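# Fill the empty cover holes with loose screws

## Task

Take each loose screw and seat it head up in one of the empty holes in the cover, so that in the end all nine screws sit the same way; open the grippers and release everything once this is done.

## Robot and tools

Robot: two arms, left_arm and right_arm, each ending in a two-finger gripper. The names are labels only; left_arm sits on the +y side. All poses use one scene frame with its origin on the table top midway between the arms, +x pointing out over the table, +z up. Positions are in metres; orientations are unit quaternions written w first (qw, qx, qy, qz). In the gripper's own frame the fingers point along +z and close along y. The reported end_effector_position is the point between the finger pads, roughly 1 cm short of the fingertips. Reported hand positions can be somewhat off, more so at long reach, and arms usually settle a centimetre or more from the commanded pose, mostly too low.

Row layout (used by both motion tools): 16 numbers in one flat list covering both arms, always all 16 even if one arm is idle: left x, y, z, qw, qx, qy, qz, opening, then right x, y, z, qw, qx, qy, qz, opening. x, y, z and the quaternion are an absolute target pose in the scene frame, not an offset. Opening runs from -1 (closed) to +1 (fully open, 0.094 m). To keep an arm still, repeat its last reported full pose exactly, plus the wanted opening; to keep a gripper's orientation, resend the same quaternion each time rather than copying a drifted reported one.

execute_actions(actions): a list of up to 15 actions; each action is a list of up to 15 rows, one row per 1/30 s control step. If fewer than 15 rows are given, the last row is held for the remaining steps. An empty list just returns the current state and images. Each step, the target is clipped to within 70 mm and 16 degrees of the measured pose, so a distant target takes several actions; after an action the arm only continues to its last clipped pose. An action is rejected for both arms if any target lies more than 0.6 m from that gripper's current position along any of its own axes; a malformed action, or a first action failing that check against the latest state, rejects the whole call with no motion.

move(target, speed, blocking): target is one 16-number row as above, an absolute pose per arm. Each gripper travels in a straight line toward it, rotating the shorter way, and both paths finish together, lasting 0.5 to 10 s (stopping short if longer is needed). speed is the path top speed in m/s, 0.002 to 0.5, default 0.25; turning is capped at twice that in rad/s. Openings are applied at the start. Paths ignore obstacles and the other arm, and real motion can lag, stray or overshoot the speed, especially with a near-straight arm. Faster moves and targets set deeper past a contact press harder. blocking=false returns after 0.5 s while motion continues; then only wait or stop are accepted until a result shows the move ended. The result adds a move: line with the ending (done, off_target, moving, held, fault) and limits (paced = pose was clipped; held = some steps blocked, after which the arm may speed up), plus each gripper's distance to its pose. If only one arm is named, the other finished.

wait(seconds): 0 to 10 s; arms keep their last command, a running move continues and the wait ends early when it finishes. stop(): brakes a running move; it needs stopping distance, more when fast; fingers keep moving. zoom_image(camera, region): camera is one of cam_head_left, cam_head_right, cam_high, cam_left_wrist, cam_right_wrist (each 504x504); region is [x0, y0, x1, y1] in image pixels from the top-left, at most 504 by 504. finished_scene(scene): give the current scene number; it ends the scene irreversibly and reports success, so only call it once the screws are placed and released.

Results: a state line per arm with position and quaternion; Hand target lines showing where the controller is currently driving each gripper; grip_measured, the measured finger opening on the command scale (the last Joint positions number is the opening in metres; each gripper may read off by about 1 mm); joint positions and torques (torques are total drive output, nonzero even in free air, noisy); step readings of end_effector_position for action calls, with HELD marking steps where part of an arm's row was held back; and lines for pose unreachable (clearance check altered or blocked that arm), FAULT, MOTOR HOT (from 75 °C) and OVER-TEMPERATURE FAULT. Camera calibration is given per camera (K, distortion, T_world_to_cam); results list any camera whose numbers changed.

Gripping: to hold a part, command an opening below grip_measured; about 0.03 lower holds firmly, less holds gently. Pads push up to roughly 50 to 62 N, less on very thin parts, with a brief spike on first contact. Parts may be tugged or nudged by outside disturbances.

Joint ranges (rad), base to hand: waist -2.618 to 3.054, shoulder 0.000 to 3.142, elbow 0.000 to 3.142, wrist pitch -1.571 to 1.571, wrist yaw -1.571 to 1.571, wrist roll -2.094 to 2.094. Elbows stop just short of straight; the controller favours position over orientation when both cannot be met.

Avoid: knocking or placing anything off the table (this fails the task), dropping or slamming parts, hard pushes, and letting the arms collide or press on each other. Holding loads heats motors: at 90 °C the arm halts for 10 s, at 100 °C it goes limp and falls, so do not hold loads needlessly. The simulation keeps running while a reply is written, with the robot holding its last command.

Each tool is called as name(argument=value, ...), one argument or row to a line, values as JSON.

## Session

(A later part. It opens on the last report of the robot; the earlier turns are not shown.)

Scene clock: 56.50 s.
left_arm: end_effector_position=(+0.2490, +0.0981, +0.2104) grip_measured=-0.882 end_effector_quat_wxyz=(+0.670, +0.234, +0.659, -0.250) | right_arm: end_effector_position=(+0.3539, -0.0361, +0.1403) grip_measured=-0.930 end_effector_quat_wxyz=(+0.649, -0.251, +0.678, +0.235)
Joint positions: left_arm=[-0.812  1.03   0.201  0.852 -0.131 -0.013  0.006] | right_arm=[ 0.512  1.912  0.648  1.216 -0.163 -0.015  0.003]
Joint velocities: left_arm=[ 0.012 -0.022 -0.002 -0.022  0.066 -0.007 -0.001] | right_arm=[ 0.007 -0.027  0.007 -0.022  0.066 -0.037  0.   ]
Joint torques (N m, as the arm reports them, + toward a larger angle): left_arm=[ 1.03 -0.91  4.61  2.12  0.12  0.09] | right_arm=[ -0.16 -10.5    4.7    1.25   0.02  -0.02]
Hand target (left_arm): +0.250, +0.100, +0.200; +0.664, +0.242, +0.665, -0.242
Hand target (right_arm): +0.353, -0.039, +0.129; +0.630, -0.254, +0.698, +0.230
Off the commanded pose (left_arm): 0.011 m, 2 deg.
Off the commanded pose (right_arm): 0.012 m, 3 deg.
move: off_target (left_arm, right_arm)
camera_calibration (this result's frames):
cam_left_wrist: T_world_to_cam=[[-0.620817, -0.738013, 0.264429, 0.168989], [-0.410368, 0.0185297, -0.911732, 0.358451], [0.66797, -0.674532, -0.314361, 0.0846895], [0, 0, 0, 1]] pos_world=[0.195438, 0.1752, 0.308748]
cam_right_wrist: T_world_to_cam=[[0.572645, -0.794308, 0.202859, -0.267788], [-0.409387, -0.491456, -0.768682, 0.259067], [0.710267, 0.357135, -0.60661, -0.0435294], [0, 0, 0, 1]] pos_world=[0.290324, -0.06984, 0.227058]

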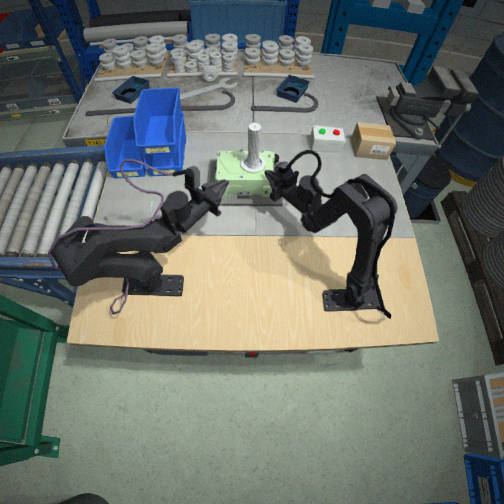

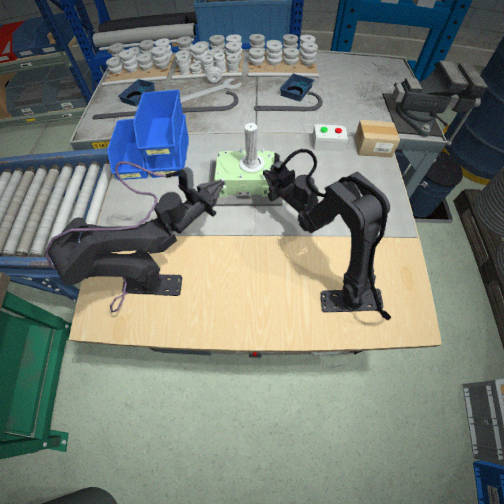

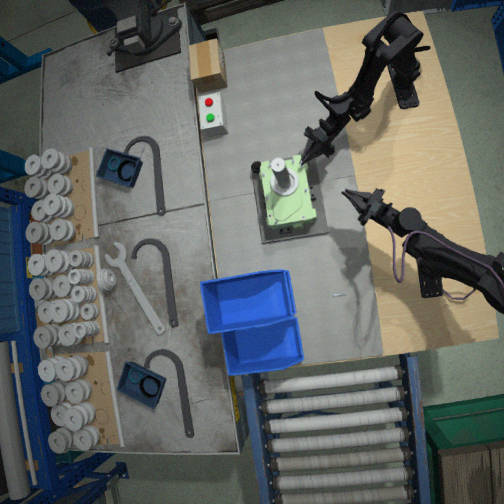

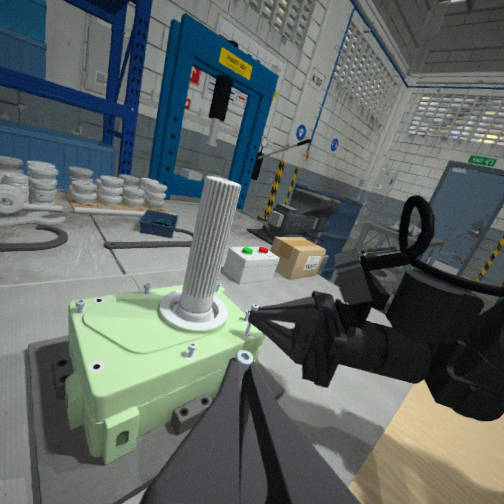

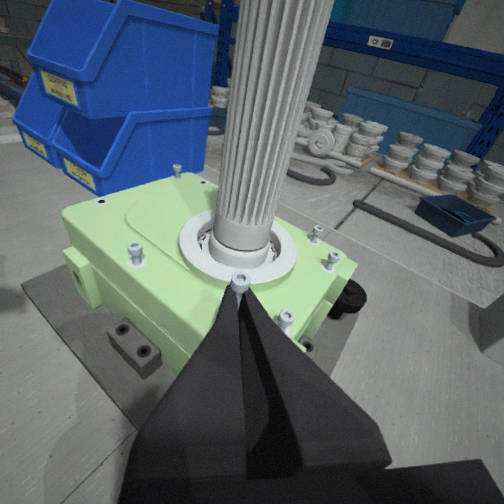

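Now lateral via waist away from camera.

move(
  target=[0.25,0.1,0.2,0.664,0.242,0.664,-0.242,-1,0.356,-0.0435,0.129,0.629,-0.254,0.698,0.229,-1],
  speed=0.03,
)

zoom_image(
  camera="cam_left_wrist",
  region=[210,280,290,350],
)

Scene clock: 57.77 s.
left_arm: end_effector_position=(+0.2490, +0.0981, +0.2104) grip_measured=-0.882 end_effector_quat_wxyz=(+0.670, +0.234, +0.659, -0.250) | right_arm: end_effector_position=(+0.3538, -0.0366, +0.1404) grip_measured=-0.930 end_effector_quat_wxyz=(+0.648, -0.255, +0.677, +0.239)
Joint positions: left_arm=[-0.812  1.03   0.201  0.852 -0.131 -0.013  0.006] | right_arm=[ 0.504  1.912  0.648  1.215 -0.182 -0.015  0.003]
Joint velocities: left_arm=[ 0.012  0.012 -0.002  0.022  0.007  0.037 -0.   ] | right_arm=[-0.002  0.012 -0.002 -0.022  0.022  0.037 -0.   ]
Joint torques (N m, as the arm reports them, + toward a larger angle): left_arm=[ 1.04 -0.91  4.61  2.12  0.13  0.09] | right_arm=[ -0.8  -10.52   4.84   1.23   0.02  -0.05]
Hand target (left_arm): +0.250, +0.100, +0.200; +0.664, +0.242, +0.665, -0.242
Hand target (right_arm): +0.356, -0.044, +0.129; +0.630, -0.253, +0.697, +0.230
Off the commanded pose (left_arm): 0.011 m, 2 deg.
Off the commanded pose (right_arm): 0.014 m, 3 deg.
move: off_target (left_arm, right_arm)
camera_calibration (this result's frames):
cam_left_wrist: T_world_to_cam=[[-0.620817, -0.738013, 0.264429, 0.168989], [-0.410368, 0.0185297, -0.911732, 0.358451], [0.66797, -0.674532, -0.314361, 0.0846895], [0, 0, 0, 1]] pos_world=[0.195438, 0.1752, 0.308748]
cam_right_wrist: T_world_to_cam=[[0.581474, -0.788091, 0.201991, -0.270964], [-0.404289, -0.49536, -0.768875, 0.256936], [0.706002, 0.365418, -0.606655, -0.0413956], [0, 0, 0, 1]] pos_world=[0.290661, -0.071142, 0.227171]

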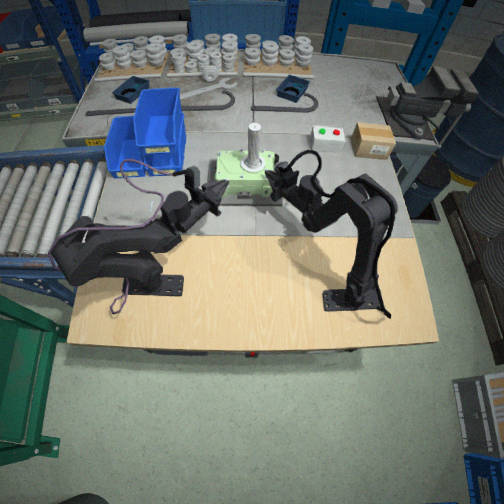

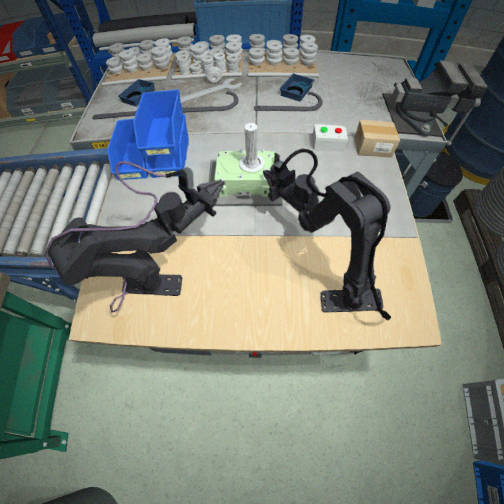

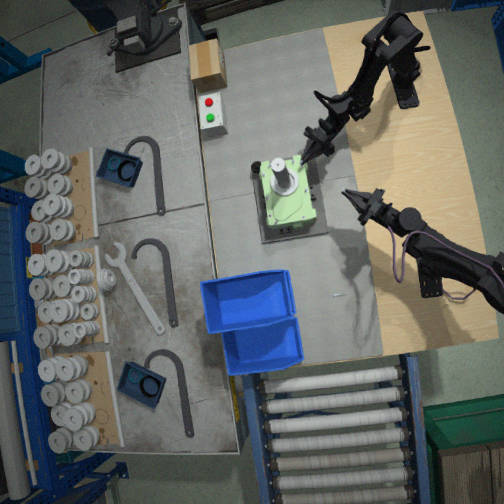

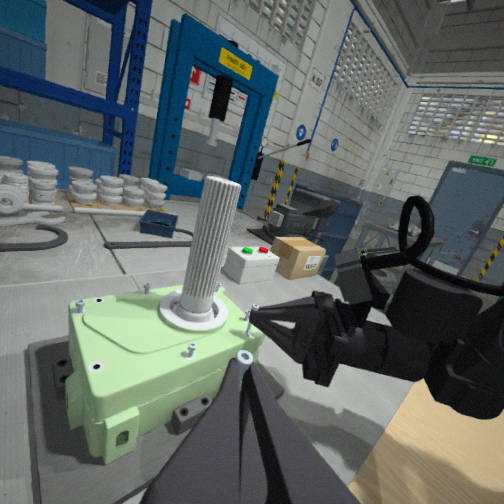

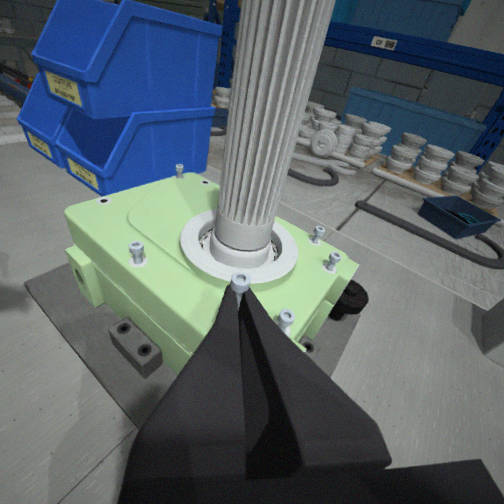

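Region (210, 280, 290, 350) of cam_left_wrist's 504x504 image, scaled by 6.300, with more detail than that image has; it fills the top 441 rows of this view, and the rest is white.

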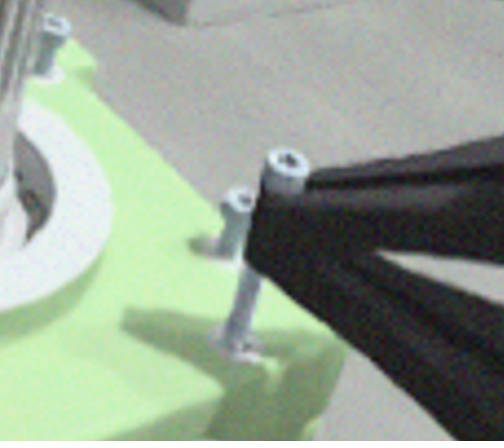

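Very close; continue slightly.

move(
  target=[0.25,0.1,0.2,0.664,0.242,0.664,-0.242,-1,0.357,-0.046,0.129,0.632,-0.245,0.701,0.221,-1],
  speed=0.02,
)

zoom_image(
  camera="cam_left_wrist",
  region=[210,280,290,350],
)

Scene clock: 59.87 s.
left_arm: end_effector_position=(+0.2490, +0.0981, +0.2104) grip_measured=-0.882 end_effector_quat_wxyz=(+0.670, +0.234, +0.659, -0.250) | right_arm: end_effector_position=(+0.3544, -0.0373, +0.1404) grip_measured=-0.930 end_effector_quat_wxyz=(+0.648, -0.253, +0.678, +0.238)
Joint positions: left_arm=[-0.812  1.03   0.201  0.852 -0.131 -0.013  0.006] | right_arm=[ 0.504  1.912  0.648  1.215 -0.176 -0.015  0.003]
Joint velocities: left_arm=[ 0.002 -0.002 -0.007 -0.022  0.007 -0.066  0.   ] | right_arm=[-0.012 -0.007  0.012 -0.007  0.022 -0.007 -0.   ]
Joint torques (N m, as the arm reports them, + toward a larger angle): left_arm=[ 1.04 -0.9   4.61  2.12  0.13  0.09] | right_arm=[ -0.45 -10.65   4.44   1.27   0.26  -0.01]
Hand target (left_arm): +0.250, +0.100, +0.200; +0.664, +0.242, +0.665, -0.242
Hand target (right_arm): +0.357, -0.046, +0.129; +0.633, -0.245, +0.700, +0.221
Off the commanded pose (left_arm): 0.011 m, 2 deg.
Off the commanded pose (right_arm): 0.015 m, 4 deg.
move: off_target (left_arm, right_arm)
camera_calibration (this result's frames):
cam_left_wrist: T_world_to_cam=[[-0.6211, -0.737778, 0.264421, 0.168972], [-0.410355, 0.0186916, -0.911734, 0.358415], [0.667715, -0.674785, -0.31436, 0.084772], [0, 0, 0, 1]] pos_world=[0.195423, 0.175167, 0.308749]
cam_right_wrist: T_world_to_cam=[[0.577235, -0.791138, 0.202238, -0.270539], [-0.406827, -0.493365, -0.768819, 0.25779], [0.708019, 0.361514, -0.606644, -0.0424377], [0, 0, 0, 1]] pos_world=[0.291087, -0.071507, 0.227163]

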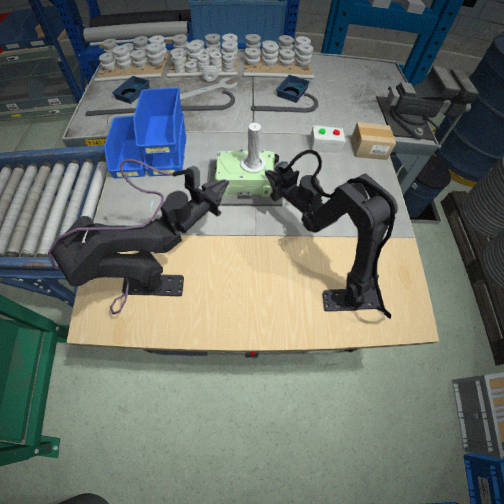

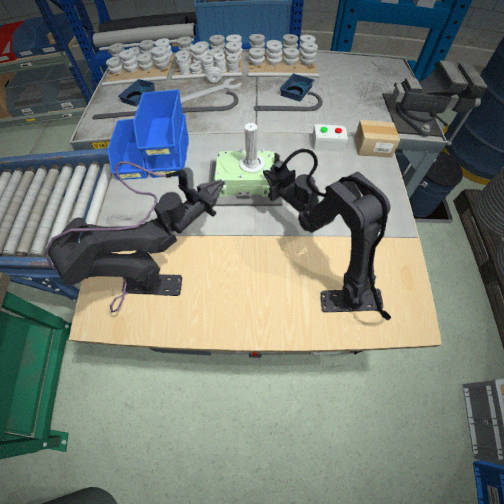

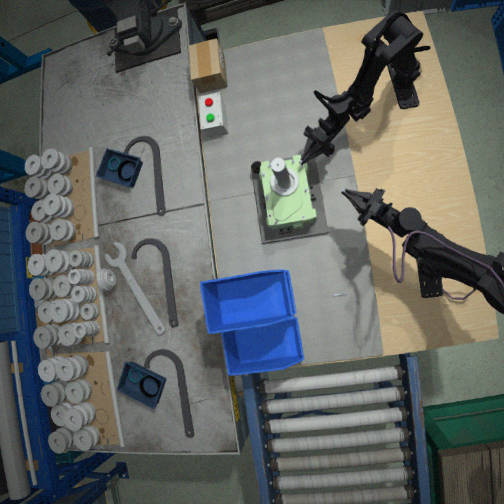

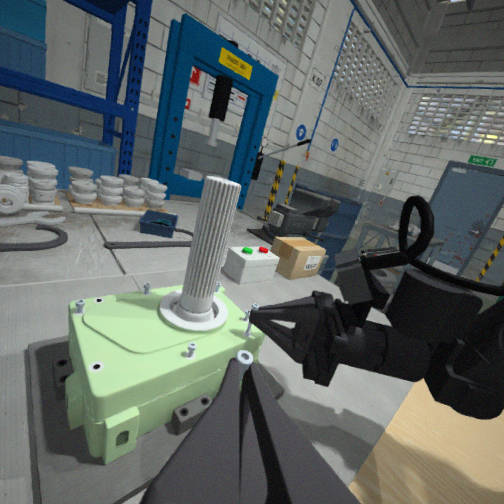

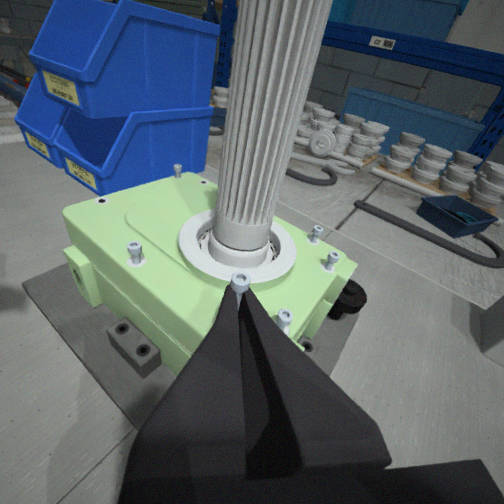

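Region (210, 280, 290, 350) of cam_left_wrist's 504x504 image, scaled by 6.300, with more detail than that image has; it fills the top 441 rows of this view, and the rest is white.

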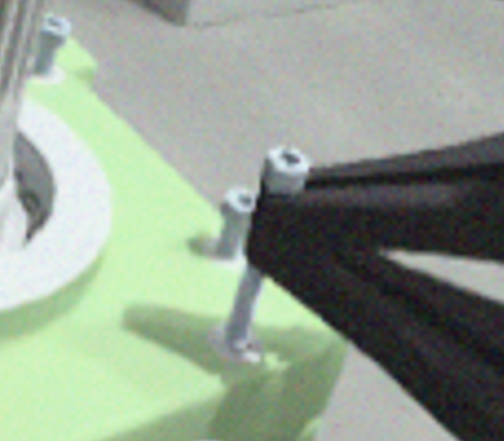

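move(
  target=[0.25,0.1,0.2,0.664,0.242,0.664,-0.242,-1,0.354,-0.04,0.132,0.629,-0.254,0.698,0.229,-1],
  speed=0.02,
)

zoom_image(
  camera="cam_left_wrist",
  region=[210,280,290,350],
)

Scene clock: 61.63 s.
left_arm: end_effector_position=(+0.2490, +0.0981, +0.2104) grip_measured=-0.882 end_effector_quat_wxyz=(+0.670, +0.234, +0.659, -0.250) | right_arm: end_effector_position=(+0.3545, -0.0380, +0.1345) grip_measured=-0.930 end_effector_quat_wxyz=(+0.640, -0.254, +0.686, +0.235)
Joint positions: left_arm=[-0.812  1.03   0.201  0.852 -0.131 -0.013  0.006] | right_arm=[ 0.504  1.912  0.648  1.191 -0.173 -0.015  0.003]
Joint velocities: left_arm=[-0.022 -0.002 -0.012  0.051 -0.037 -0.081  0.   ] | right_arm=[ 0.002  0.002 -0.012  0.007  0.037  0.022 -0.   ]
Joint torques (N m, as the arm reports them, + toward a larger angle): left_arm=[ 1.03 -0.93  4.6   2.12  0.12  0.08] | right_arm=[  0.   -11.44   5.09   1.33   0.06  -0.03]
Hand target (left_arm): +0.250, +0.100, +0.200; +0.664, +0.242, +0.665, -0.242
Hand target (right_arm): +0.354, -0.040, +0.132; +0.630, -0.254, +0.698, +0.229
Off the commanded pose (left_arm): 0.011 m, 2 deg.
Off the commanded pose (right_arm): 0.003 m, 2 deg.
move: off_target (left_arm)
camera_calibration (this result's frames):
cam_left_wrist: T_world_to_cam=[[-0.6211, -0.737778, 0.264421, 0.168972], [-0.410355, 0.0186916, -0.911734, 0.358415], [0.667715, -0.674785, -0.31436, 0.084772], [0, 0, 0, 1]] pos_world=[0.195423, 0.175167, 0.308749]
cam_right_wrist: T_world_to_cam=[[0.57867, -0.790629, 0.200115, -0.270111], [-0.424222, -0.501363, -0.754103, 0.256851], [0.696546, 0.351484, -0.625526, -0.0396242], [0, 0, 0, 1]] pos_world=[0.292867, -0.0708553, 0.22296]

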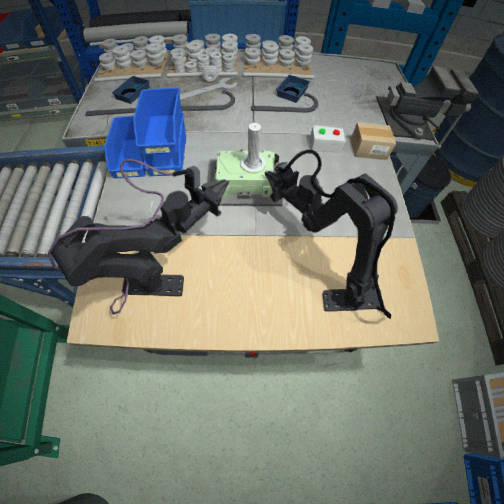

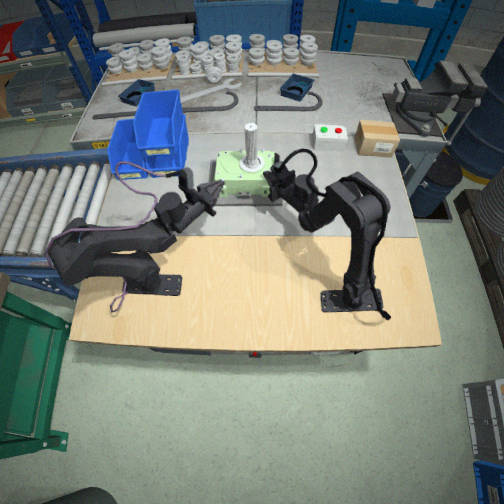

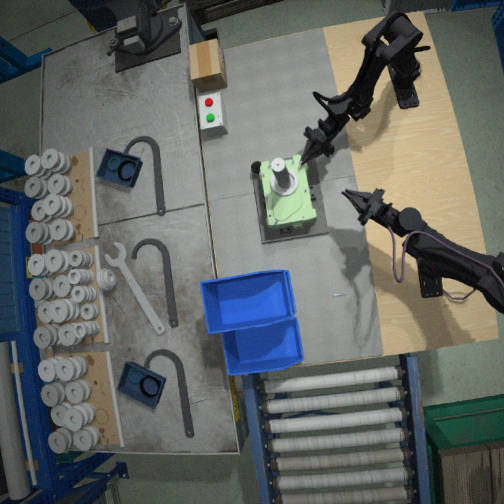

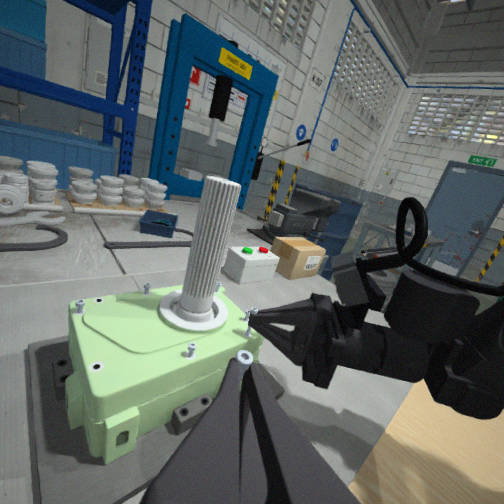

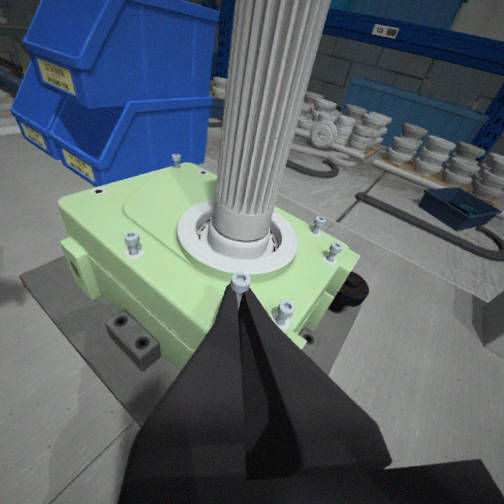

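Region (210, 280, 290, 350) of cam_left_wrist's 504x504 image, scaled by 6.300, with more detail than that image has; it fills the top 441 rows of this view, and the rest is white.

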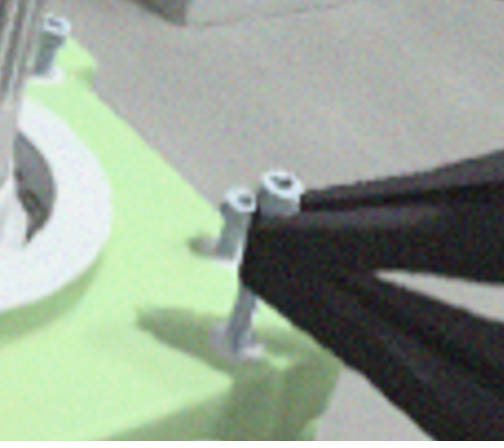

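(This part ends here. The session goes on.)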